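# Pull the cap off a marker on a desk

## Task

Take the cap off the marker so that both the marker and its cap end up resting on the desk. Afterwards release everything and back the robot away. The robot must not tip over or be left leaning, or the attempt fails, and anything that stays in place only because the robot is holding it does not count.

## Robot and tools

Robot: a two-wheeled cart (differential drive, no sideways motion) with a pan/tilt head camera and two five-joint arms plus jaws, left_arm and right_arm. The cart footprint is 0.53 m wide and spans x = -0.35 to 0.07 m. Each arm's pan axis stands at x = -0.060, y = +0.155 (left) or -0.155 m (right). The shoulder sits 0.03 m out from that axis and 0.89 m high. Links: upper arm 0.116, forearm 0.135, hand 0.162 m. A fixed-jaw tip reaches roughly 0.44 m from its pan axis at most and cannot go below about 0.55 m above the floor.

Frames: the base frame has its origin on the floor between the drive wheels, x forward, y left, z up. The state reports left_hand and right_hand in this frame; each is the fixed-jaw tip, so a held object sits next to it on the swinging-jaw side. Hand axes: z out along the fingers, y from swinging jaw toward fixed jaw. base_odometry is measured from the base frame at scene start, counts wheel rotation only (slip looks like travel), heading positive left, range -3.142 to 3.142.

execute_actions(actions, cameras): actions is a list holding one action or nothing (empty list = just report state and images). An action may have "base", "joints" or both; they start together and may finish at different times. base holds exactly one key: translate_m, a relative drive in metres, forward positive, -1.4 to 1.4; or rotate_rad, a relative turn in radians, counter-clockwise positive, -3.2 to 3.2. A base offset counts from where the last reported state placed the base. joints is one dictionary of absolute radian targets keyed by joint name, covering both arms and the head together: head_pan_rad (-3.2..3.2, 0 forward, + left), head_tilt_rad (-0.76..1.45, 0 level, + down), and for each prefix left_arm_ / right_arm_: shoulder_pan_rad (-1.919..1.919), shoulder_lift_rad (-1.745..1.745), elbow_flex_rad (-1.69..1.58), wrist_flex_rad (-1.658..1.658), wrist_roll_rad (-2.743..2.841), gripper_rad (0..1.919). Done-tolerances are ±0.02 for pans, tilt and roll, ±0.1 lift, ±0.07 elbow, ±0.03 wrist flex and gripper. Unnamed joints keep pushing toward earlier targets. Unknown keys or out-of-range values get the whole call refused. cameras: list of head_camera, left_wrist_camera, right_wrist_camera or all; omitted/null/all gives all, [] gives none. The pictures line lists image order.

Joint geometry: shoulder_pan 0 points left_arm left and right_arm right; positive is clockwise from above; straight ahead is +1.571 (left) and -1.571 (right). With lift, elbow and wrist flex all 0 the upper arm leans 0.24 rad outward from vertical and forearm and fingers are horizontal; positive bends downward; the three summed give finger angle below horizontal (1.571 = pointing down, which requires the forearm no more than 0.08 rad above level). wrist_roll -1.522: jaws close across the arm plane, fixed jaw on the left looking outward; 1.619: fixed jaw on the right; 0.049: closing within the plane, fixed jaw below (level fingers) or toward the pan axis (fingers down). Jaw opening vs gripper angle: 0→0.003, 0.3→0.026, 0.6→0.049, 1→0.076, 1.919→0.106 m. The hand body bulges about 0.08 m above level fingers with fixed jaw left, below them with it right, so over a desk use fixed jaw left.

Stowed: left shoulder_pan -1.75, lift 0.05, elbow 1.35, wrist_flex -1.55, roll -1.52; right identical but pan 1.75. Stow in two steps (wrist flex and roll first, then the rest) to avoid wedging on the cart; leaving stow, don't move wrists first. Turning in place with arms stowed needs 0.44 m free radius; near a desk, turning or reversing can hook the cart's rear and tip it.

Result lines: base_status and joint_status per motion. done = reached (base: wheels turned as asked). off_target = resting away from target and maybe still pushing (load sag, obstruction, or tripped motor); an empty free arm always says done. time_out = target dropped, holding in place. joint command not followed (with a cause line) = a self-collision check between an arm's links or the two arms rejected that arm's targets; the gripper part still runs; affected joints say not_followed and may be retried each action until valid. on_its_own lists uncommanded effects. Jaws on an object read off_target; done means empty or nearly no squeeze. MOTOR HOT warns from 55 °C; OVER-TEMPERATURE FAULT at 70 °C stops that arm (keys say limit_stop_at_motor_heat; resend targets) and later calls in the reply are skipped after any stop.

wait(seconds 0-10): robot keeps last command; returns state and images. zoom_image(camera, region [x0,y0,x1,y1] pixels, top-left origin, at most 504x504): enlarges part of that camera's latest full image. read_manual(section "licences"): licence text only. finished_scene(scene 1 or 2): ends the scene irreversibly and reports success.

Cautions: the simulation runs while you think and the robot holds its last command. Loaded joints sag toward gravity; compensate the next target by the last sag. Hand positions may be off a few cm. A joint stuck over ~0.30 rad from target for ~2 s trips to 20 % torque; reset by waiting until still, then targeting 0.2 rad opposite (or 0.04 past a range end; jaw: the end). To stop a blocked joint pushing, command its current reading. Squeeze by targeting below contact angle, at most 0.2 rad below. Payload about 0.4 kg per hand at full reach, 0.7 kg near the pan axis, ~1 kg with two hands close in. Pulling on things, especially in front, can topple the robot. Never let the arms or hands collide or press hard on each other. Avoid drops, slips, slams and hard pushes.

Each tool is called after "Emit:" as name([rows], argument=value, ...), one row to a line, values as JSON.

## Session

Emit:
execute_actions([
  {"joints":{"head_tilt_rad":0.6}},
])

Scene clock: 1.20 s.
base_odometry: x=+0.000 y=+0.000 heading=+0.000 (m, m, rad; odometry frame)
base_status: not commanded
joint_positions: head_pan_rad=-0.032 head_tilt_rad=+0.594 left_arm_shoulder_pan_rad=-1.776 left_arm_shoulder_lift_rad=+0.039 left_arm_elbow_flex_rad=+1.361 left_arm_wrist_flex_rad=-1.584 left_arm_wrist_roll_rad=-1.528 left_arm_gripper_rad=+1.920 right_arm_shoulder_pan_rad=+1.763 right_arm_shoulder_lift_rad=+0.091 right_arm_elbow_flex_rad=+1.381 right_arm_wrist_flex_rad=-1.457 right_arm_wrist_roll_rad=-1.530 right_arm_gripper_rad=+1.920
joint_status: all done
left_hand: x=-0.3018 y=+0.0967 z=+0.9025 quat_wxyz=(-0.081, -0.636, -0.064, +0.765) (m; base frame)
right_hand: x=-0.3044 y=-0.1154 z=+0.8673 quat_wxyz=(-0.064, +0.709, -0.071, -0.699) (m; base frame)
pictures: head_camera, left_wrist_camera, right_wrist_camera
Images, in order (width x height): head_camera 644x476, left_wrist_camera 644x476, right_wrist_camera 644x476.

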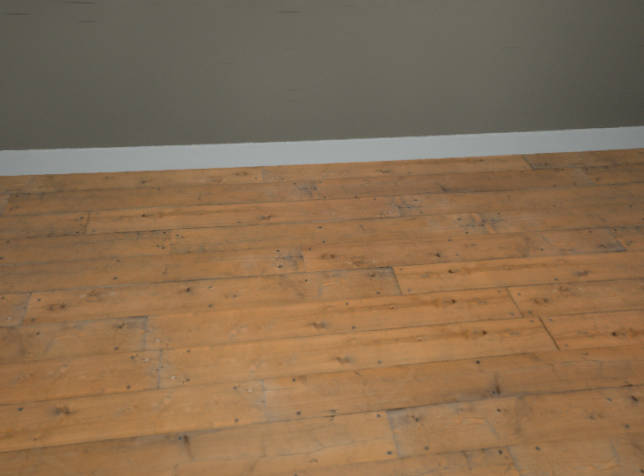

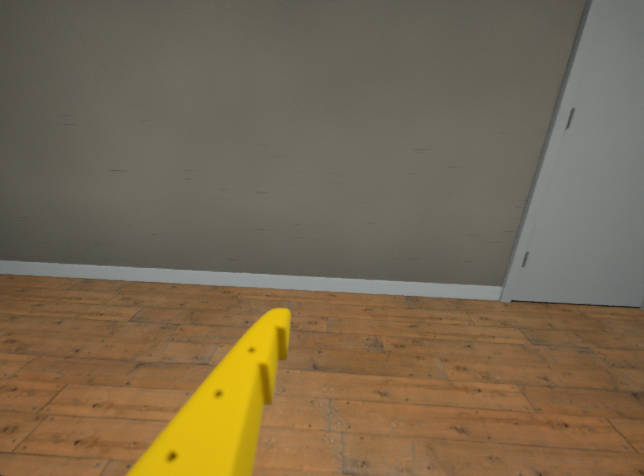

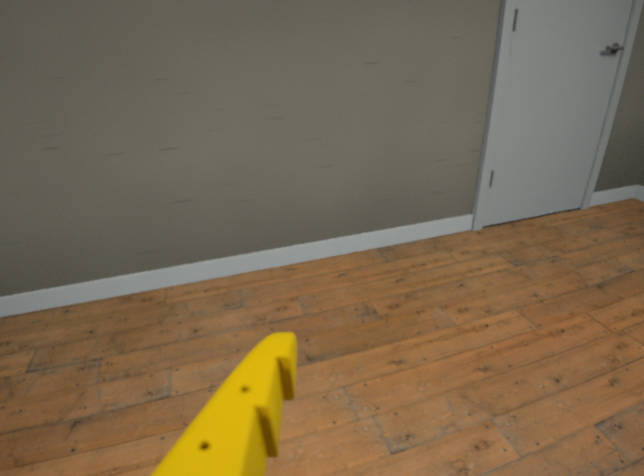

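Emit:
execute_actions([
  {"joints":{"head_pan_rad":1.5,"head_tilt_rad":0.4}},
], cameras=["head_camera"])

Emit:
execute_actions([
  {"joints":{"head_pan_rad":-1.5}},
], cameras=["head_camera"])

Scene clock: 6.10 s.
base_odometry: x=+0.000 y=+0.000 heading=+0.000 (m, m, rad; odometry frame)
base_status: not commanded
joint_positions: head_pan_rad=+1.490 head_tilt_rad=+0.413 left_arm_shoulder_pan_rad=-1.776 left_arm_shoulder_lift_rad=+0.039 left_arm_elbow_flex_rad=+1.361 left_arm_wrist_flex_rad=-1.584 left_arm_wrist_roll_rad=-1.528 left_arm_gripper_rad=+1.920 right_arm_shoulder_pan_rad=+1.763 right_arm_shoulder_lift_rad=+0.091 right_arm_elbow_flex_rad=+1.381 right_arm_wrist_flex_rad=-1.457 right_arm_wrist_roll_rad=-1.530 right_arm_gripper_rad=+1.920
joint_status: all done
left_hand: x=-0.3018 y=+0.0967 z=+0.9025 quat_wxyz=(-0.081, -0.636, -0.064, +0.765) (m; base frame)
right_hand: x=-0.3044 y=-0.1154 z=+0.8673 quat_wxyz=(-0.064, +0.709, -0.071, -0.699) (m; base frame)
pictures: head_camera
Images, in order (width x height): head_camera 644x476.

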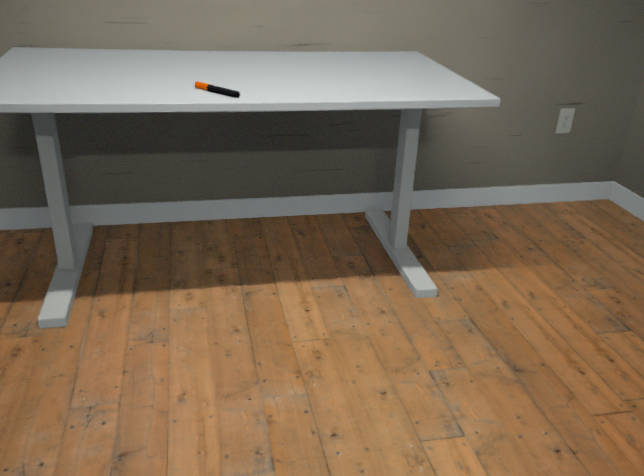

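Scene clock: 8.90 s.
base_odometry: x=+0.000 y=+0.000 heading=+0.000 (m, m, rad; odometry frame)
base_status: not commanded
joint_positions: head_pan_rad=-1.490 head_tilt_rad=+0.413 left_arm_shoulder_pan_rad=-1.776 left_arm_shoulder_lift_rad=+0.039 left_arm_elbow_flex_rad=+1.361 left_arm_wrist_flex_rad=-1.584 left_arm_wrist_roll_rad=-1.528 left_arm_gripper_rad=+1.920 right_arm_shoulder_pan_rad=+1.763 right_arm_shoulder_lift_rad=+0.091 right_arm_elbow_flex_rad=+1.381 right_arm_wrist_flex_rad=-1.457 right_arm_wrist_roll_rad=-1.530 right_arm_gripper_rad=+1.920
joint_status: all done
left_hand: x=-0.3018 y=+0.0967 z=+0.9025 quat_wxyz=(-0.081, -0.636, -0.064, +0.765) (m; base frame)
right_hand: x=-0.3044 y=-0.1154 z=+0.8673 quat_wxyz=(-0.064, +0.709, -0.071, -0.699) (m; base frame)
pictures: head_camera
Images, in order (width x height): head_camera 644x476.

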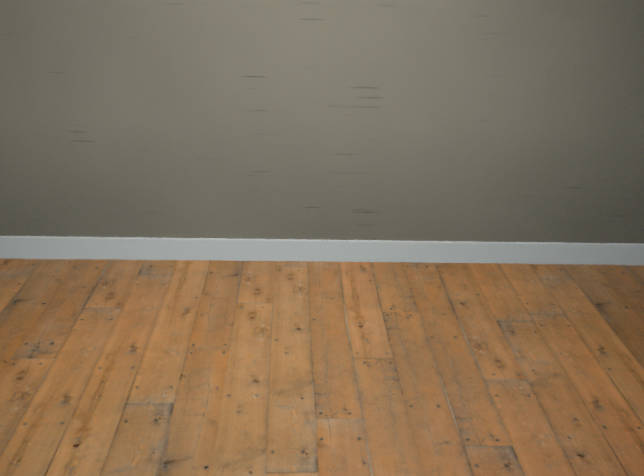

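Emit:
execute_actions([
  {"base":{"rotate_rad":1.7},"joints":{"head_pan_rad":0}},
], cameras=[])

Emit:
execute_actions([
  {"base":{"translate_m":0.9},"joints":{"head_tilt_rad":0.6}},
], cameras=["head_camera"])

Scene clock: 17.27 s.
base_odometry: x=-0.001 y=+0.000 heading=+1.699 (m, m, rad; odometry frame)
base_status: done
joint_positions: head_pan_rad=-0.010 head_tilt_rad=+0.413 left_arm_shoulder_pan_rad=-1.776 left_arm_shoulder_lift_rad=+0.039 left_arm_elbow_flex_rad=+1.361 left_arm_wrist_flex_rad=-1.584 left_arm_wrist_roll_rad=-1.528 left_arm_gripper_rad=+1.920 right_arm_shoulder_pan_rad=+1.763 right_arm_shoulder_lift_rad=+0.091 right_arm_elbow_flex_rad=+1.381 right_arm_wrist_flex_rad=-1.457 right_arm_wrist_roll_rad=-1.530 right_arm_gripper_rad=+1.920
joint_status: all done
left_hand: x=-0.3018 y=+0.0967 z=+0.9025 quat_wxyz=(-0.081, -0.636, -0.064, +0.765) (m; base frame)
right_hand: x=-0.3044 y=-0.1154 z=+0.8673 quat_wxyz=(-0.064, +0.709, -0.071, -0.699) (m; base frame)
pictures: none
No camera images: the call's "cameras" was empty. Leave "cameras" out to get every camera's image.

Scene clock: 22.60 s.
base_odometry: x=-0.118 y=+0.892 heading=+1.699 (m, m, rad; odometry frame)
base_status: done
joint_positions: head_pan_rad=-0.010 head_tilt_rad=+0.594 left_arm_shoulder_pan_rad=-1.776 left_arm_shoulder_lift_rad=+0.039 left_arm_elbow_flex_rad=+1.361 left_arm_wrist_flex_rad=-1.584 left_arm_wrist_roll_rad=-1.528 left_arm_gripper_rad=+1.920 right_arm_shoulder_pan_rad=+1.763 right_arm_shoulder_lift_rad=+0.091 right_arm_elbow_flex_rad=+1.381 right_arm_wrist_flex_rad=-1.457 right_arm_wrist_roll_rad=-1.530 right_arm_gripper_rad=+1.920
joint_status: all done
left_hand: x=-0.3018 y=+0.0967 z=+0.9025 quat_wxyz=(-0.081, -0.636, -0.064, +0.765) (m; base frame)
right_hand: x=-0.3044 y=-0.1154 z=+0.8673 quat_wxyz=(-0.064, +0.709, -0.071, -0.699) (m; base frame)
pictures: head_camera
Images, in order (width x height): head_camera 644x476.

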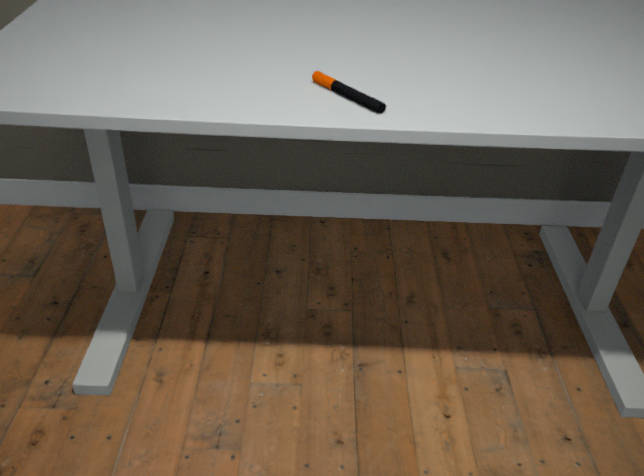

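Emit:
execute_actions([
  {"base":{"rotate_rad":-0.05}},
], cameras=[])

Emit:
execute_actions([
  {"base":{"translate_m":0.7},"joints":{"head_tilt_rad":1.0}},
], cameras=["head_camera"])

Scene clock: 27.57 s.
base_odometry: x=-0.118 y=+0.893 heading=+1.651 (m, m, rad; odometry frame)
base_status: done
joint_positions: head_pan_rad=-0.010 head_tilt_rad=+0.594 left_arm_shoulder_pan_rad=-1.776 left_arm_shoulder_lift_rad=+0.039 left_arm_elbow_flex_rad=+1.361 left_arm_wrist_flex_rad=-1.584 left_arm_wrist_roll_rad=-1.528 left_arm_gripper_rad=+1.920 right_arm_shoulder_pan_rad=+1.763 right_arm_shoulder_lift_rad=+0.091 right_arm_elbow_flex_rad=+1.381 right_arm_wrist_flex_rad=-1.457 right_arm_wrist_roll_rad=-1.530 right_arm_gripper_rad=+1.920
joint_status: not commanded
left_hand: x=-0.3018 y=+0.0967 z=+0.9025 quat_wxyz=(-0.081, -0.636, -0.064, +0.765) (m; base frame)
right_hand: x=-0.3044 y=-0.1154 z=+0.8673 quat_wxyz=(-0.064, +0.709, -0.071, -0.699) (m; base frame)
pictures: none
No camera images: the call's "cameras" was empty. Leave "cameras" out to get every camera's image.

Scene clock: 31.83 s.
base_odometry: x=-0.172 y=+1.591 heading=+1.649 (m, m, rad; odometry frame)
base_status: done
joint_positions: head_pan_rad=-0.010 head_tilt_rad=+0.995 left_arm_shoulder_pan_rad=-1.776 left_arm_shoulder_lift_rad=+0.039 left_arm_elbow_flex_rad=+1.361 left_arm_wrist_flex_rad=-1.584 left_arm_wrist_roll_rad=-1.528 left_arm_gripper_rad=+1.920 right_arm_shoulder_pan_rad=+1.763 right_arm_shoulder_lift_rad=+0.091 right_arm_elbow_flex_rad=+1.381 right_arm_wrist_flex_rad=-1.457 right_arm_wrist_roll_rad=-1.530 right_arm_gripper_rad=+1.920
joint_status: all done
left_hand: x=-0.3018 y=+0.0967 z=+0.9025 quat_wxyz=(-0.081, -0.636, -0.064, +0.765) (m; base frame)
right_hand: x=-0.3044 y=-0.1154 z=+0.8673 quat_wxyz=(-0.064, +0.709, -0.071, -0.699) (m; base frame)
pictures: head_camera
Images, in order (width x height): head_camera 644x476.

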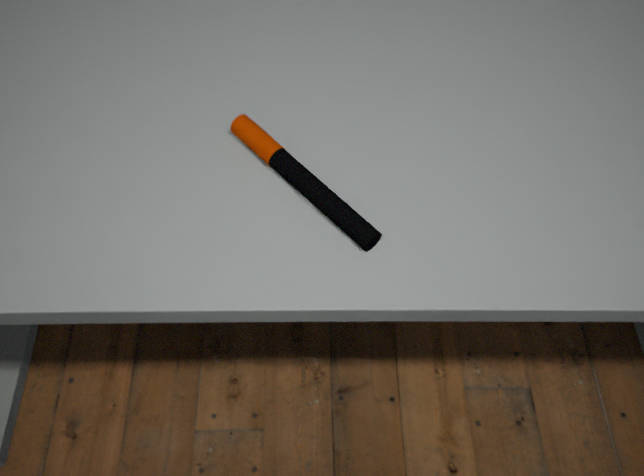

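Emit:
execute_actions([
  {"base":{"translate_m":0.1},"joints":{"left_arm_shoulder_pan_rad":1.87,"left_arm_shoulder_lift_rad":0.5,"left_arm_elbow_flex_rad":-0.45,"right_arm_shoulder_pan_rad":-1.2,"right_arm_shoulder_lift_rad":0,"right_arm_elbow_flex_rad":0.3}},
], cameras=[])

Emit:
execute_actions([
  {"joints":{"left_arm_wrist_flex_rad":0.9,"left_arm_wrist_roll_rad":-0.44,"left_arm_gripper_rad":0.8,"right_arm_wrist_flex_rad":-0.3,"right_arm_wrist_roll_rad":0.05,"right_arm_gripper_rad":0.8}},
])

Scene clock: 52.87 s.
base_odometry: x=-0.180 y=+1.691 heading=+1.648 (m, m, rad; odometry frame)
base_status: done
joint_positions: head_pan_rad=-0.010 head_tilt_rad=+0.995 left_arm_shoulder_pan_rad=+1.859 left_arm_shoulder_lift_rad=+0.516 left_arm_elbow_flex_rad=-0.415 left_arm_wrist_flex_rad=-1.584 left_arm_wrist_roll_rad=-1.528 left_arm_gripper_rad=+1.920 right_arm_shoulder_pan_rad=-1.189 right_arm_shoulder_lift_rad=+0.037 right_arm_elbow_flex_rad=+0.333 right_arm_wrist_flex_rad=-1.457 right_arm_wrist_roll_rad=-1.530 right_arm_gripper_rad=+1.920
joint_status: all done
left_hand: x=+0.1908 y=+0.0886 z=+1.1295 quat_wxyz=(+0.989, +0.006, +0.043, -0.141) (m; base frame)
right_hand: x=+0.1888 y=-0.2467 z=+1.1034 quat_wxyz=(+0.954, +0.046, +0.235, -0.180) (m; base frame)
pictures: none
No camera images: the call's "cameras" was empty. Leave "cameras" out to get every camera's image.

Scene clock: 55.27 s.
base_odometry: x=-0.180 y=+1.691 heading=+1.648 (m, m, rad; odometry frame)
base_status: not commanded
joint_positions: head_pan_rad=-0.010 head_tilt_rad=+0.995 left_arm_shoulder_pan_rad=+1.859 left_arm_shoulder_lift_rad=+0.522 left_arm_elbow_flex_rad=-0.417 left_arm_wrist_flex_rad=+0.896 left_arm_wrist_roll_rad=-0.450 left_arm_gripper_rad=+0.812 right_arm_shoulder_pan_rad=-1.189 right_arm_shoulder_lift_rad=+0.037 right_arm_elbow_flex_rad=+0.333 right_arm_wrist_flex_rad=-0.301 right_arm_wrist_roll_rad=+0.042 right_arm_gripper_rad=+0.811
joint_status: all done
left_hand: x=+0.2535 y=+0.0655 z=+0.8295 quat_wxyz=(+0.218, -0.367, +0.887, -0.176) (m; base frame)
right_hand: x=+0.2644 y=-0.2857 z=+0.9423 quat_wxyz=(+0.384, -0.408, +0.607, -0.564) (m; base frame)
pictures: head_camera, left_wrist_camera, right_wrist_camera
Images, in order (width x height): head_camera 644x476, left_wrist_camera 644x476, right_wrist_camera 644x476.

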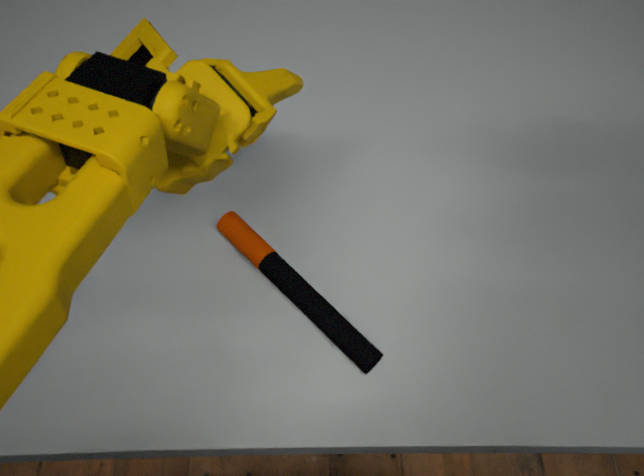

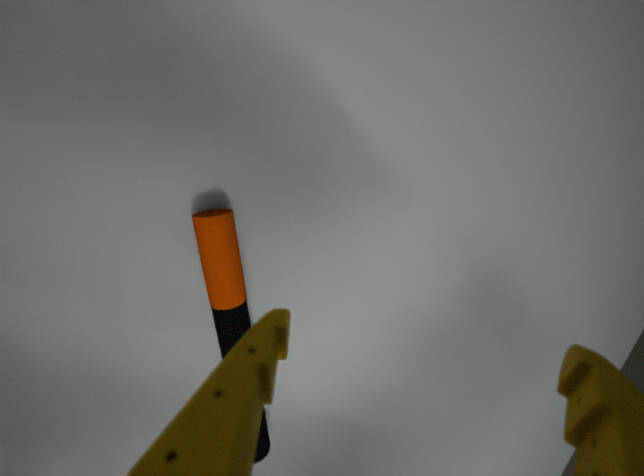

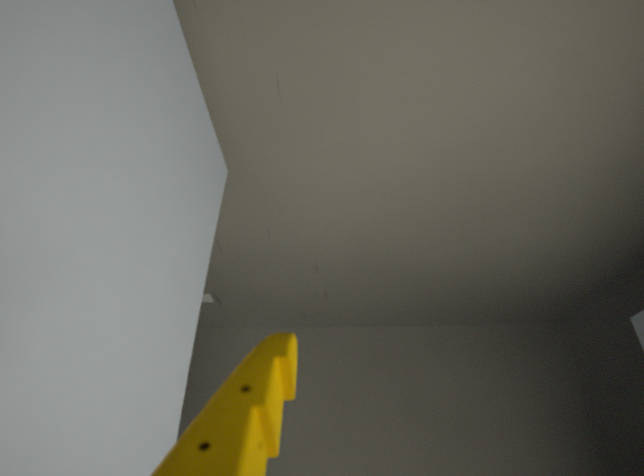

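Emit:
execute_actions([
  {"joints":{"left_arm_shoulder_pan_rad":1.8,"left_arm_shoulder_lift_rad":0.71,"left_arm_elbow_flex_rad":-0.69,"left_arm_wrist_flex_rad":1.23}},
], cameras=["head_camera","left_wrist_camera"])

Scene clock: 61.77 s.
base_odometry: x=-0.180 y=+1.691 heading=+1.648 (m, m, rad; odometry frame)
base_status: not commanded
joint_positions: head_pan_rad=-0.010 head_tilt_rad=+0.995 left_arm_shoulder_pan_rad=+1.810 left_arm_shoulder_lift_rad=+0.729 left_arm_elbow_flex_rad=-0.653 left_arm_wrist_flex_rad=+1.225 left_arm_wrist_roll_rad=-0.450 left_arm_gripper_rad=+0.812 right_arm_shoulder_pan_rad=-1.189 right_arm_shoulder_lift_rad=+0.037 right_arm_elbow_flex_rad=+0.333 right_arm_wrist_flex_rad=-0.301 right_arm_wrist_roll_rad=+0.042 right_arm_gripper_rad=+0.811
joint_status: all done
left_hand: x=+0.2295 y=+0.0878 z=+0.7975 quat_wxyz=(+0.107, -0.401, +0.906, -0.082) (m; base frame)
right_hand: x=+0.2644 y=-0.2857 z=+0.9423 quat_wxyz=(+0.384, -0.408, +0.607, -0.564) (m; base frame)
pictures: head_camera, left_wrist_camera
Images, in order (width x height): head_camera 644x476, left_wrist_camera 644x476.

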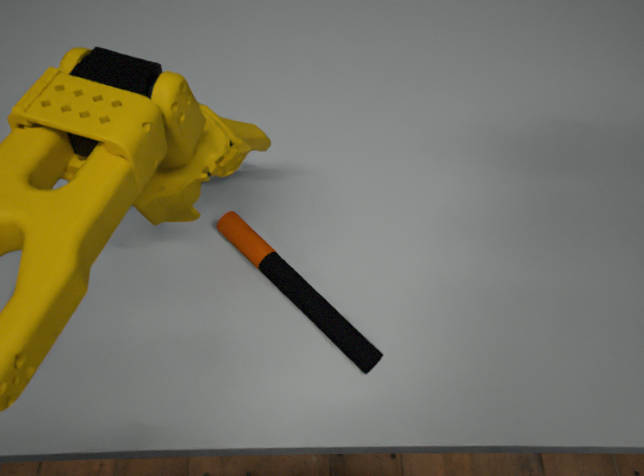

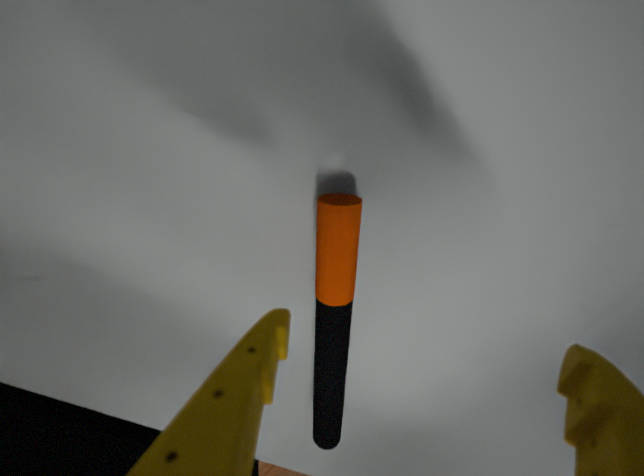

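Emit:
execute_actions([
  {"joints":{"left_arm_shoulder_lift_rad":0.86,"left_arm_wrist_flex_rad":1.08}},
], cameras=["head_camera","left_wrist_camera"])

Scene clock: 64.87 s.
base_odometry: x=-0.180 y=+1.691 heading=+1.648 (m, m, rad; odometry frame)
base_status: not commanded
joint_positions: head_pan_rad=-0.010 head_tilt_rad=+0.995 left_arm_shoulder_pan_rad=+1.810 left_arm_shoulder_lift_rad=+0.883 left_arm_elbow_flex_rad=-0.654 left_arm_wrist_flex_rad=+1.090 left_arm_wrist_roll_rad=-0.450 left_arm_gripper_rad=+0.812 right_arm_shoulder_pan_rad=-1.189 right_arm_shoulder_lift_rad=+0.037 right_arm_elbow_flex_rad=+0.333 right_arm_wrist_flex_rad=-0.301 right_arm_wrist_roll_rad=+0.042 right_arm_gripper_rad=+0.811
joint_status: all done
left_hand: x=+0.2332 y=+0.0869 z=+0.7612 quat_wxyz=(+0.100, -0.401, +0.907, -0.077) (m; base frame)
right_hand: x=+0.2644 y=-0.2857 z=+0.9423 quat_wxyz=(+0.384, -0.408, +0.607, -0.564) (m; base frame)
pictures: head_camera, left_wrist_camera
Images, in order (width x height): head_camera 644x476, left_wrist_camera 644x476.

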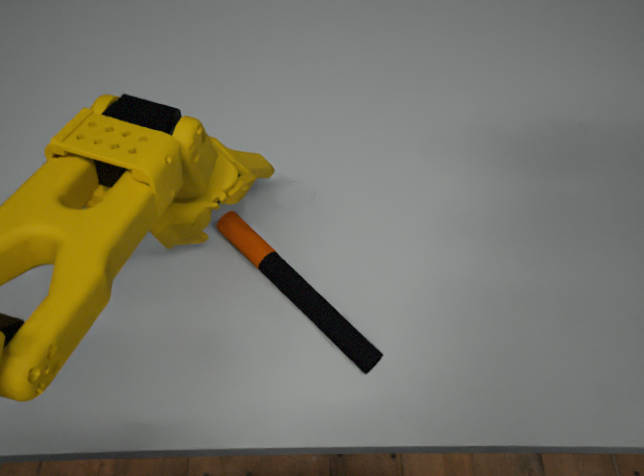

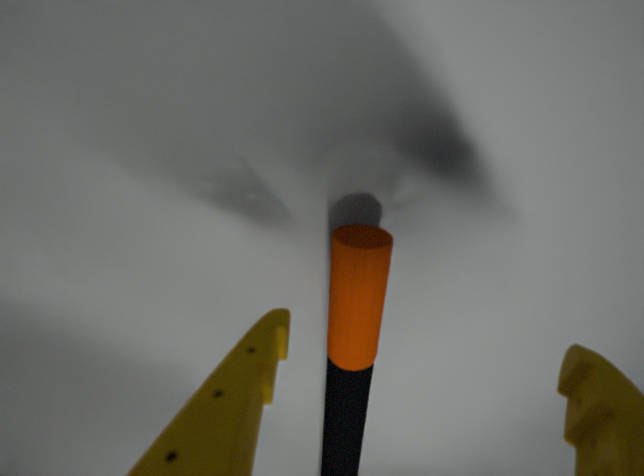

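Emit:
execute_actions([
  {"joints":{"left_arm_shoulder_lift_rad":0.97,"left_arm_wrist_flex_rad":0.97}},
], cameras=["head_camera","left_wrist_camera"])

Scene clock: 67.97 s.
base_odometry: x=-0.180 y=+1.691 heading=+1.648 (m, m, rad; odometry frame)
base_status: not commanded
joint_positions: head_pan_rad=-0.010 head_tilt_rad=+0.995 left_arm_shoulder_pan_rad=+1.810 left_arm_shoulder_lift_rad=+0.992 left_arm_elbow_flex_rad=-0.656 left_arm_wrist_flex_rad=+0.979 left_arm_wrist_roll_rad=-0.450 left_arm_gripper_rad=+0.812 right_arm_shoulder_pan_rad=-1.189 right_arm_shoulder_lift_rad=+0.037 right_arm_elbow_flex_rad=+0.333 right_arm_wrist_flex_rad=-0.301 right_arm_wrist_roll_rad=+0.042 right_arm_gripper_rad=+0.811
joint_status: all done
left_hand: x=+0.2350 y=+0.0865 z=+0.7355 quat_wxyz=(+0.101, -0.401, +0.907, -0.078) (m; base frame)
right_hand: x=+0.2644 y=-0.2857 z=+0.9423 quat_wxyz=(+0.384, -0.408, +0.607, -0.564) (m; base frame)
pictures: head_camera, left_wrist_camera
Images, in order (width x height): head_camera 644x476, left_wrist_camera 644x476.

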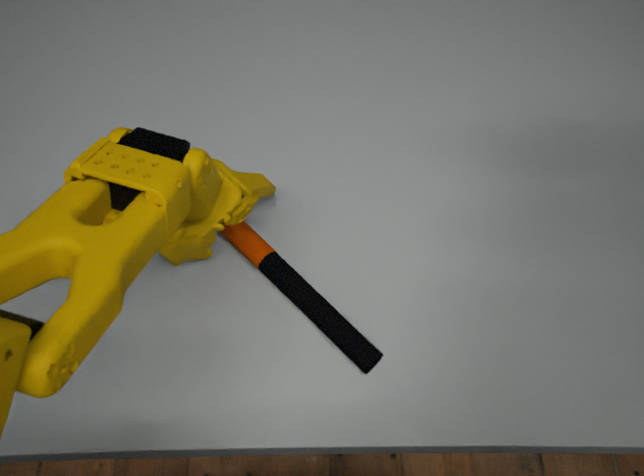

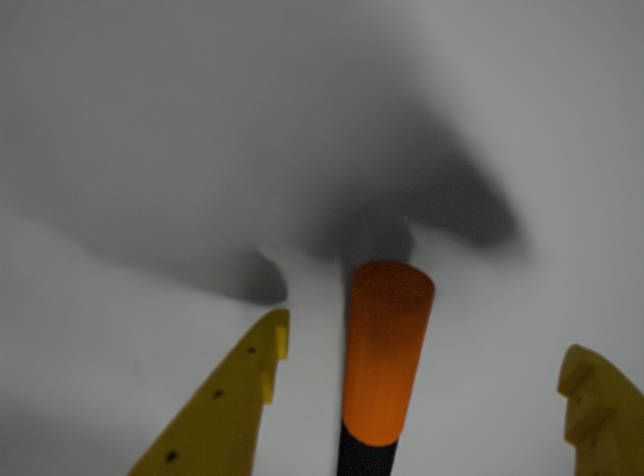

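Emit:
execute_actions([
  {"joints":{"left_arm_shoulder_pan_rad":1.86,"left_arm_shoulder_lift_rad":1.02,"left_arm_wrist_flex_rad":0.94}},
], cameras=[])

Emit:
execute_actions([
  {"joints":{"left_arm_gripper_rad":0.08}},
], cameras=["head_camera","left_wrist_camera"])

Scene clock: 72.30 s.
base_odometry: x=-0.180 y=+1.691 heading=+1.648 (m, m, rad; odometry frame)
base_status: not commanded
joint_positions: head_pan_rad=-0.010 head_tilt_rad=+0.995 left_arm_shoulder_pan_rad=+1.844 left_arm_shoulder_lift_rad=+1.022 left_arm_elbow_flex_rad=-0.671 left_arm_wrist_flex_rad=+0.947 left_arm_wrist_roll_rad=-0.450 left_arm_gripper_rad=+0.812 right_arm_shoulder_pan_rad=-1.189 right_arm_shoulder_lift_rad=+0.037 right_arm_elbow_flex_rad=+0.333 right_arm_wrist_flex_rad=-0.301 right_arm_wrist_roll_rad=+0.042 right_arm_gripper_rad=+0.811
joint_status: all done
left_hand: x=+0.2355 y=+0.0757 z=+0.7308 quat_wxyz=(+0.106, -0.385, +0.913, -0.085) (m; base frame)
right_hand: x=+0.2644 y=-0.2857 z=+0.9423 quat_wxyz=(+0.384, -0.408, +0.607, -0.564) (m; base frame)
pictures: none
No camera images: the call's "cameras" was empty. Leave "cameras" out to get every camera's image.

Scene clock: 73.20 s.
base_odometry: x=-0.180 y=+1.691 heading=+1.648 (m, m, rad; odometry frame)
base_status: not commanded
joint_positions: head_pan_rad=-0.010 head_tilt_rad=+0.995 left_arm_shoulder_pan_rad=+1.844 left_arm_shoulder_lift_rad=+1.022 left_arm_elbow_flex_rad=-0.671 left_arm_wrist_flex_rad=+0.947 left_arm_wrist_roll_rad=-0.450 left_arm_gripper_rad=+0.218 right_arm_shoulder_pan_rad=-1.189 right_arm_shoulder_lift_rad=+0.037 right_arm_elbow_flex_rad=+0.333 right_arm_wrist_flex_rad=-0.301 right_arm_wrist_roll_rad=+0.042 right_arm_gripper_rad=+0.811
joint_status: left_arm_gripper_rad off_target (ended at +0.218, target +0.080)
left_hand: x=+0.2355 y=+0.0757 z=+0.7308 quat_wxyz=(+0.106, -0.385, +0.913, -0.085) (m; base frame)
right_hand: x=+0.2644 y=-0.2857 z=+0.9423 quat_wxyz=(+0.384, -0.408, +0.607, -0.564) (m; base frame)
pictures: head_camera, left_wrist_camera
Images, in order (width x height): head_camera 644x476, left_wrist_camera 644x476.

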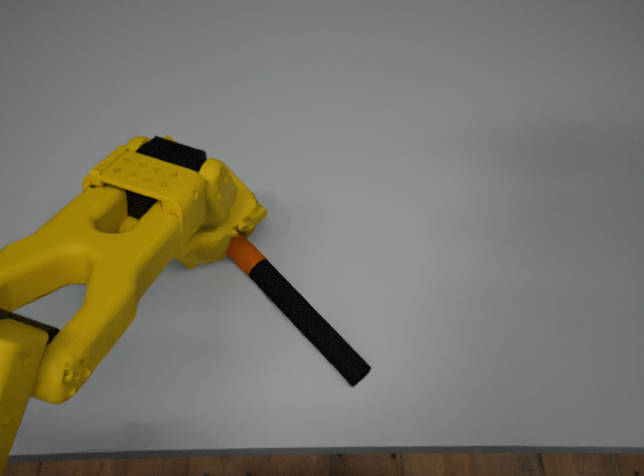

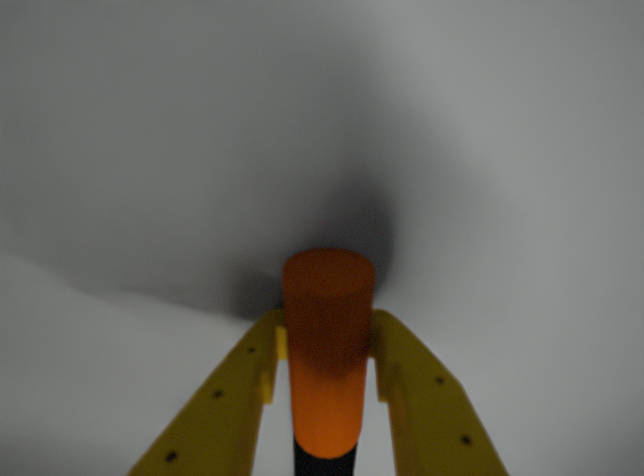

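Emit:
execute_actions([
  {"joints":{"left_arm_gripper_rad":0.03,"left_arm_shoulder_lift_rad":0.88,"left_arm_wrist_flex_rad":1.08}},
], cameras=[])

Emit:
execute_actions([
  {"joints":{"left_arm_wrist_roll_rad":0.4}},
], cameras=["head_camera"])

Scene clock: 79.43 s.
base_odometry: x=-0.180 y=+1.691 heading=+1.648 (m, m, rad; odometry frame)
base_status: not commanded
joint_positions: head_pan_rad=-0.010 head_tilt_rad=+0.995 left_arm_shoulder_pan_rad=+1.850 left_arm_shoulder_lift_rad=+0.938 left_arm_elbow_flex_rad=-0.673 left_arm_wrist_flex_rad=+1.074 left_arm_wrist_roll_rad=-0.450 left_arm_gripper_rad=+0.216 right_arm_shoulder_pan_rad=-1.189 right_arm_shoulder_lift_rad=+0.037 right_arm_elbow_flex_rad=+0.333 right_arm_wrist_flex_rad=-0.301 right_arm_wrist_roll_rad=+0.042 right_arm_gripper_rad=+0.811
joint_status: left_arm_gripper_rad off_target (ended at +0.216, target +0.030); the others done
left_hand: x=+0.2286 y=+0.0758 z=+0.7498 quat_wxyz=(+0.090, -0.384, +0.916, -0.072) (m; base frame)
right_hand: x=+0.2644 y=-0.2857 z=+0.9423 quat_wxyz=(+0.384, -0.408, +0.607, -0.564) (m; base frame)
pictures: none
No camera images: the call's "cameras" was empty. Leave "cameras" out to get every camera's image.

Scene clock: 80.83 s.
base_odometry: x=-0.180 y=+1.691 heading=+1.648 (m, m, rad; odometry frame)
base_status: not commanded
joint_positions: head_pan_rad=-0.010 head_tilt_rad=+0.995 left_arm_shoulder_pan_rad=+1.850 left_arm_shoulder_lift_rad=+0.936 left_arm_elbow_flex_rad=-0.673 left_arm_wrist_flex_rad=+1.074 left_arm_wrist_roll_rad=+0.391 left_arm_gripper_rad=+0.216 right_arm_shoulder_pan_rad=-1.189 right_arm_shoulder_lift_rad=+0.037 right_arm_elbow_flex_rad=+0.333 right_arm_wrist_flex_rad=-0.301 right_arm_wrist_roll_rad=+0.042 right_arm_gripper_rad=+0.811
joint_status: all done
left_hand: x=+0.2267 y=+0.0696 z=+0.7501 quat_wxyz=(+0.053, -0.724, +0.680, -0.103) (m; base frame)
right_hand: x=+0.2644 y=-0.2857 z=+0.9423 quat_wxyz=(+0.384, -0.408, +0.607, -0.564) (m; base frame)
pictures: head_camera
Images, in order (width x height): head_camera 644x476.

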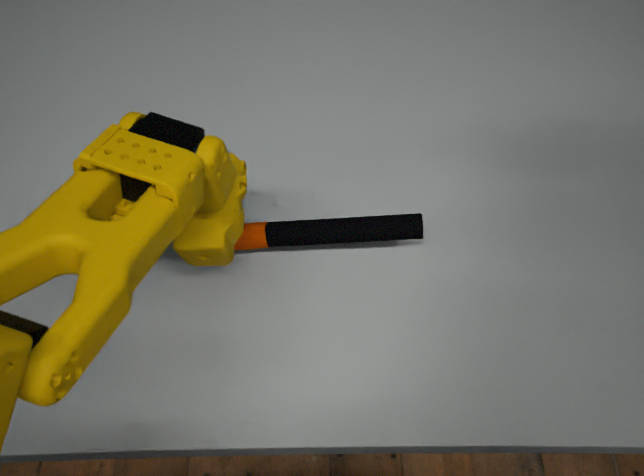

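Emit:
execute_actions([
  {"joints":{"right_arm_shoulder_pan_rad":-1.88,"right_arm_shoulder_lift_rad":0.7,"right_arm_elbow_flex_rad":-0.69,"right_arm_wrist_flex_rad":1.25,"right_arm_wrist_roll_rad":-0.25}},
], cameras=["head_camera","right_wrist_camera"])

Scene clock: 86.27 s.
base_odometry: x=-0.180 y=+1.691 heading=+1.648 (m, m, rad; odometry frame)
base_status: not commanded
joint_positions: head_pan_rad=-0.010 head_tilt_rad=+0.995 left_arm_shoulder_pan_rad=+1.850 left_arm_shoulder_lift_rad=+0.936 left_arm_elbow_flex_rad=-0.673 left_arm_wrist_flex_rad=+1.074 left_arm_wrist_roll_rad=+0.391 left_arm_gripper_rad=+0.216 right_arm_shoulder_pan_rad=-1.870 right_arm_shoulder_lift_rad=+0.723 right_arm_elbow_flex_rad=-0.654 right_arm_wrist_flex_rad=+1.245 right_arm_wrist_roll_rad=-0.242 right_arm_gripper_rad=+0.811
joint_status: all done
left_hand: x=+0.2267 y=+0.0696 z=+0.7501 quat_wxyz=(+0.053, -0.724, +0.680, -0.103) (m; base frame)
right_hand: x=+0.2206 y=-0.0665 z=+0.7986 quat_wxyz=(+0.113, -0.704, +0.698, -0.060) (m; base frame)
pictures: head_camera, right_wrist_camera
Images, in order (width x height): head_camera 644x476, right_wrist_camera 644x476.

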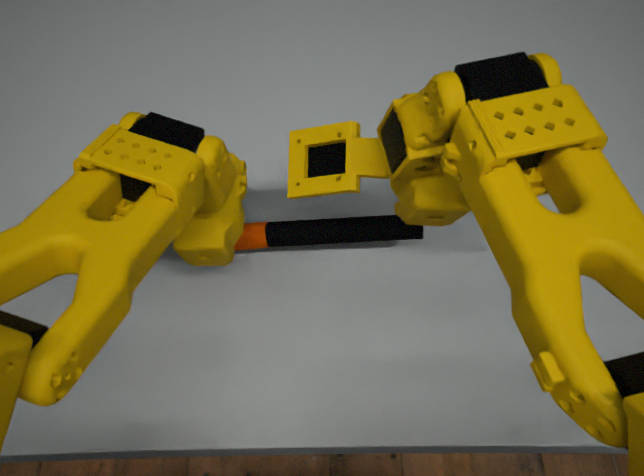

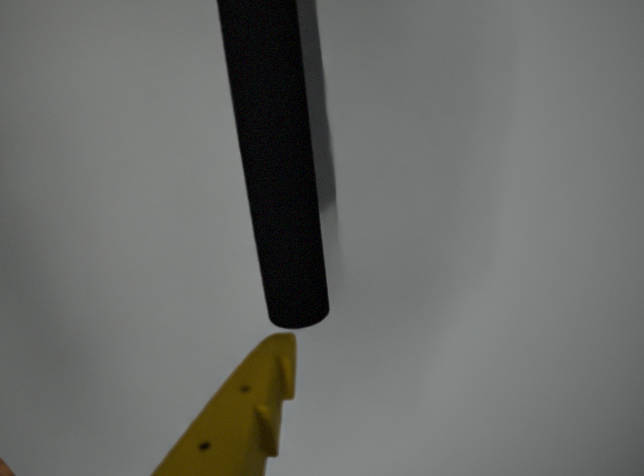

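Emit:
execute_actions([
  {"joints":{"left_arm_shoulder_pan_rad":1.919,"left_arm_shoulder_lift_rad":0.98,"left_arm_elbow_flex_rad":-0.93,"left_arm_wrist_flex_rad":1.05,"left_arm_wrist_roll_rad":0.45,"right_arm_shoulder_pan_rad":-1.919}},
], cameras=["head_camera","right_wrist_camera"])

Scene clock: 91.60 s.
base_odometry: x=-0.180 y=+1.691 heading=+1.648 (m, m, rad; odometry frame)
base_status: not commanded
joint_positions: head_pan_rad=-0.010 head_tilt_rad=+0.995 left_arm_shoulder_pan_rad=+1.882 left_arm_shoulder_lift_rad=+1.007 left_arm_elbow_flex_rad=-0.889 left_arm_wrist_flex_rad=+1.061 left_arm_wrist_roll_rad=+0.440 left_arm_gripper_rad=+0.216 right_arm_shoulder_pan_rad=-1.896 right_arm_shoulder_lift_rad=+0.723 right_arm_elbow_flex_rad=-0.654 right_arm_wrist_flex_rad=+1.245 right_arm_wrist_roll_rad=-0.242 right_arm_gripper_rad=+0.811
joint_status: left_arm_shoulder_pan_rad off_target (ended at +1.884, target +1.919); right_arm_shoulder_pan_rad off_target (ended at -1.896, target -1.919); the others done
joint sent to its limit — the command would take left_arm_shoulder_pan_rad past its upper limit and right_arm_shoulder_pan_rad past its lower limit, so those joints were sent only as far as their limits.
left_hand: x=+0.2529 y=+0.0507 z=+0.7687 quat_wxyz=(+0.082, -0.721, +0.665, -0.177) (m; base frame)
right_hand: x=+0.2182 y=-0.0593 z=+0.7986 quat_wxyz=(+0.114, -0.713, +0.689, -0.059) (m; base frame)
pictures: head_camera, right_wrist_camera
Images, in order (width x height): head_camera 644x476, right_wrist_camera 644x476.

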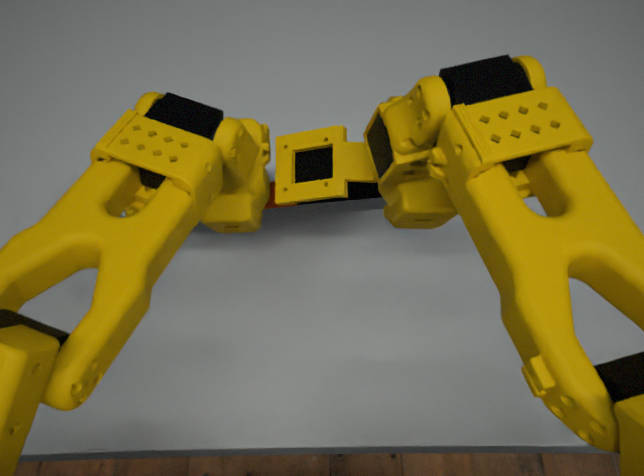

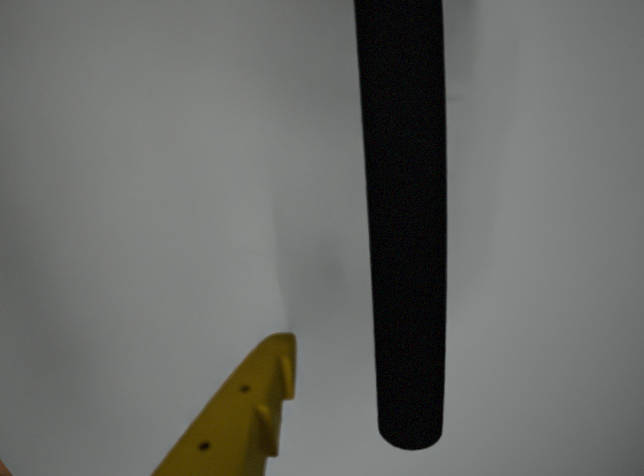

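Emit:
execute_actions([
  {"joints":{"right_arm_shoulder_lift_rad":0.82,"right_arm_wrist_flex_rad":1.13}},
], cameras=["right_wrist_camera"])

Emit:
execute_actions([
  {"joints":{"right_arm_gripper_rad":0.03}},
], cameras=["head_camera","right_wrist_camera"])

Scene clock: 97.07 s.
base_odometry: x=-0.180 y=+1.691 heading=+1.648 (m, m, rad; odometry frame)
base_status: not commanded
joint_positions: head_pan_rad=-0.010 head_tilt_rad=+0.995 left_arm_shoulder_pan_rad=+1.882 left_arm_shoulder_lift_rad=+1.007 left_arm_elbow_flex_rad=-0.889 left_arm_wrist_flex_rad=+1.061 left_arm_wrist_roll_rad=+0.440 left_arm_gripper_rad=+0.216 right_arm_shoulder_pan_rad=-1.896 right_arm_shoulder_lift_rad=+0.841 right_arm_elbow_flex_rad=-0.656 right_arm_wrist_flex_rad=+1.140 right_arm_wrist_roll_rad=-0.242 right_arm_gripper_rad=+0.811
joint_status: all done
left_hand: x=+0.2529 y=+0.0507 z=+0.7687 quat_wxyz=(+0.082, -0.721, +0.665, -0.177) (m; base frame)
right_hand: x=+0.2220 y=-0.0580 z=+0.7709 quat_wxyz=(+0.109, -0.714, +0.690, -0.056) (m; base frame)
pictures: right_wrist_camera
Images, in order (width x height): right_wrist_camera 644x476.

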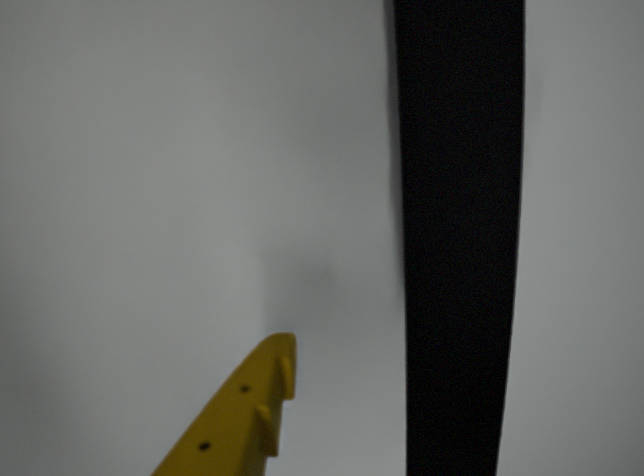

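Scene clock: 98.00 s.
base_odometry: x=-0.180 y=+1.691 heading=+1.648 (m, m, rad; odometry frame)
base_status: not commanded
joint_positions: head_pan_rad=-0.010 head_tilt_rad=+0.995 left_arm_shoulder_pan_rad=+1.892 left_arm_shoulder_lift_rad=+1.021 left_arm_elbow_flex_rad=-0.891 left_arm_wrist_flex_rad=+1.061 left_arm_wrist_roll_rad=+0.440 left_arm_gripper_rad=+0.216 right_arm_shoulder_pan_rad=-1.896 right_arm_shoulder_lift_rad=+0.841 right_arm_elbow_flex_rad=-0.673 right_arm_wrist_flex_rad=+1.130 right_arm_wrist_roll_rad=-0.242 right_arm_gripper_rad=+0.042
joint_status: all done
left_hand: x=+0.2505 y=+0.0483 z=+0.7648 quat_wxyz=(+0.079, -0.718, +0.669, -0.172) (m; base frame)
right_hand: x=+0.2262 y=-0.0566 z=+0.7740 quat_wxyz=(+0.120, -0.713, +0.688, -0.062) (m; base frame)
pictures: head_camera, right_wrist_camera
Images, in order (width x height): head_camera 644x476, right_wrist_camera 644x476.

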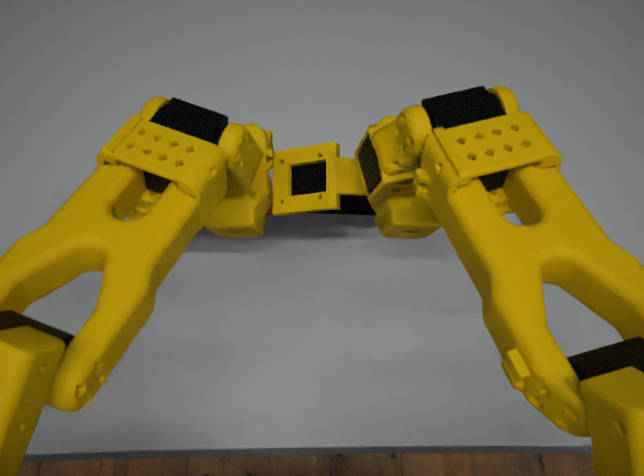

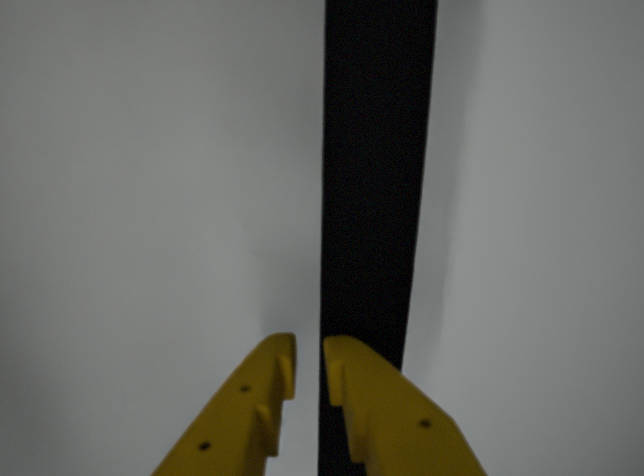

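Slipped over the top. Open, move forward a bit, lower more.

Emit:
execute_actions([
  {"joints":{"right_arm_gripper_rad":0.8,"right_arm_wrist_flex_rad":1.1}},
], cameras=[])

Emit:
execute_actions([
  {"joints":{"right_arm_shoulder_lift_rad":0.92,"right_arm_wrist_flex_rad":1.0}},
], cameras=["right_wrist_camera"])

Emit:
execute_actions([
  {"joints":{"right_arm_gripper_rad":0.03}},
], cameras=["right_wrist_camera"])

Scene clock: 102.90 s.
base_odometry: x=-0.180 y=+1.691 heading=+1.648 (m, m, rad; odometry frame)
base_status: not commanded
joint_positions: head_pan_rad=-0.010 head_tilt_rad=+0.995 left_arm_shoulder_pan_rad=+1.892 left_arm_shoulder_lift_rad=+1.021 left_arm_elbow_flex_rad=-0.891 left_arm_wrist_flex_rad=+1.061 left_arm_wrist_roll_rad=+0.440 left_arm_gripper_rad=+0.216 right_arm_shoulder_pan_rad=-1.896 right_arm_shoulder_lift_rad=+0.841 right_arm_elbow_flex_rad=-0.673 right_arm_wrist_flex_rad=+1.110 right_arm_wrist_roll_rad=-0.242 right_arm_gripper_rad=+0.787
joint_status: all done
left_hand: x=+0.2505 y=+0.0483 z=+0.7648 quat_wxyz=(+0.079, -0.718, +0.669, -0.172) (m; base frame)
right_hand: x=+0.2291 y=-0.0556 z=+0.7748 quat_wxyz=(+0.129, -0.712, +0.687, -0.067) (m; base frame)
pictures: none
No camera images: the call's "cameras" was empty. Leave "cameras" out to get every camera's image.

Scene clock: 103.67 s.
base_odometry: x=-0.180 y=+1.691 heading=+1.648 (m, m, rad; odometry frame)
base_status: not commanded
joint_positions: head_pan_rad=-0.010 head_tilt_rad=+0.995 left_arm_shoulder_pan_rad=+1.892 left_arm_shoulder_lift_rad=+1.021 left_arm_elbow_flex_rad=-0.891 left_arm_wrist_flex_rad=+1.061 left_arm_wrist_roll_rad=+0.440 left_arm_gripper_rad=+0.216 right_arm_shoulder_pan_rad=-1.897 right_arm_shoulder_lift_rad=+0.944 right_arm_elbow_flex_rad=-0.673 right_arm_wrist_flex_rad=+1.009 right_arm_wrist_roll_rad=-0.242 right_arm_gripper_rad=+0.789
joint_status: all done
left_hand: x=+0.2505 y=+0.0483 z=+0.7648 quat_wxyz=(+0.079, -0.718, +0.669, -0.172) (m; base frame)
right_hand: x=+0.2311 y=-0.0544 z=+0.7502 quat_wxyz=(+0.129, -0.712, +0.687, -0.066) (m; base frame)
pictures: right_wrist_camera
Images, in order (width x height): right_wrist_camera 644x476.

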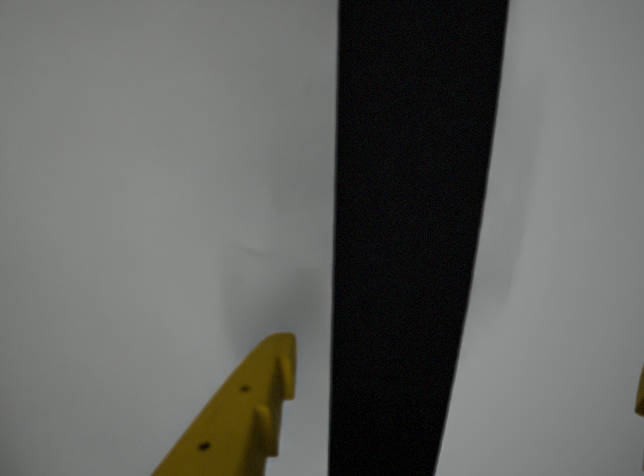

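Scene clock: 104.63 s.
base_odometry: x=-0.180 y=+1.691 heading=+1.648 (m, m, rad; odometry frame)
base_status: not commanded
joint_positions: head_pan_rad=-0.010 head_tilt_rad=+0.995 left_arm_shoulder_pan_rad=+1.893 left_arm_shoulder_lift_rad=+1.024 left_arm_elbow_flex_rad=-0.891 left_arm_wrist_flex_rad=+1.061 left_arm_wrist_roll_rad=+0.440 left_arm_gripper_rad=+0.216 right_arm_shoulder_pan_rad=-1.897 right_arm_shoulder_lift_rad=+0.944 right_arm_elbow_flex_rad=-0.679 right_arm_wrist_flex_rad=+0.998 right_arm_wrist_roll_rad=-0.248 right_arm_gripper_rad=+0.159
joint_status: right_arm_gripper_rad off_target (ended at +0.159, target +0.030)
left_hand: x=+0.2499 y=+0.0479 z=+0.7639 quat_wxyz=(+0.078, -0.718, +0.670, -0.170) (m; base frame)
right_hand: x=+0.2338 y=-0.0534 z=+0.7517 quat_wxyz=(+0.136, -0.709, +0.688, -0.070) (m; base frame)
pictures: right_wrist_camera
Images, in order (width x height): right_wrist_camera 644x476.

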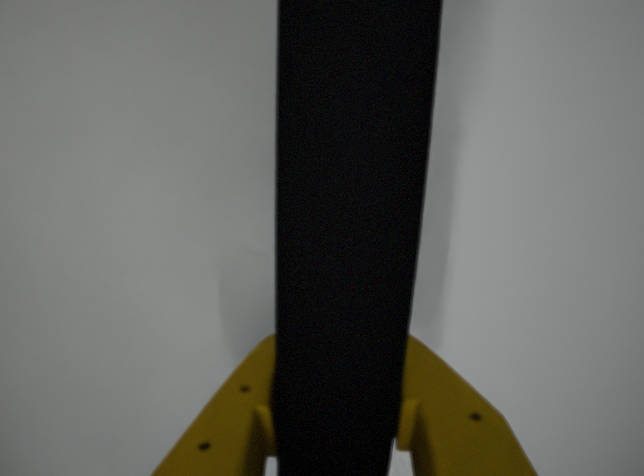

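Pull apart.

Emit:
execute_actions([
  {"joints":{"right_arm_gripper_rad":0.0,"left_arm_shoulder_pan_rad":1.77,"left_arm_wrist_roll_rad":0.32,"right_arm_shoulder_pan_rad":-1.77,"right_arm_wrist_roll_rad":-0.12}},
], cameras=["head_camera"])

Scene clock: 109.47 s.
base_odometry: x=-0.180 y=+1.691 heading=+1.648 (m, m, rad; odometry frame)
base_status: not commanded
joint_positions: head_pan_rad=-0.010 head_tilt_rad=+0.995 left_arm_shoulder_pan_rad=+1.780 left_arm_shoulder_lift_rad=+1.024 left_arm_elbow_flex_rad=-0.892 left_arm_wrist_flex_rad=+1.061 left_arm_wrist_roll_rad=+0.329 left_arm_gripper_rad=+0.216 right_arm_shoulder_pan_rad=-1.779 right_arm_shoulder_lift_rad=+0.947 right_arm_elbow_flex_rad=-0.681 right_arm_wrist_flex_rad=+0.998 right_arm_wrist_roll_rad=-0.128 right_arm_gripper_rad=+0.153
joint_status: right_arm_gripper_rad off_target (ended at +0.153, target +0.000); the others done
left_hand: x=+0.2602 y=+0.0845 z=+0.7641 quat_wxyz=(+0.097, -0.719, +0.669, -0.161) (m; base frame)
right_hand: x=+0.2436 y=-0.0898 z=+0.7511 quat_wxyz=(+0.126, -0.710, +0.688, -0.085) (m; base frame)
pictures: head_camera
Images, in order (width x height): head_camera 644x476.

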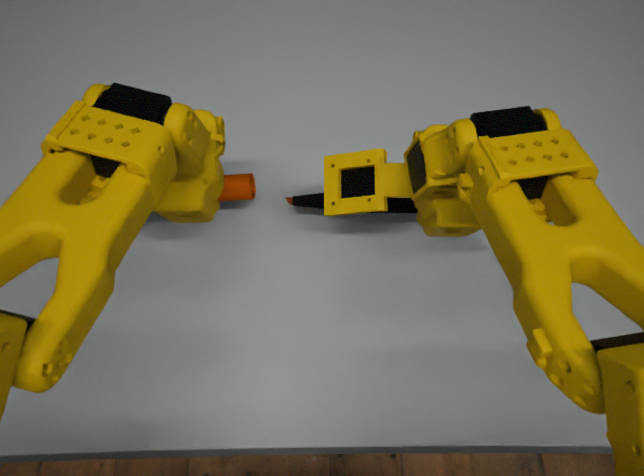

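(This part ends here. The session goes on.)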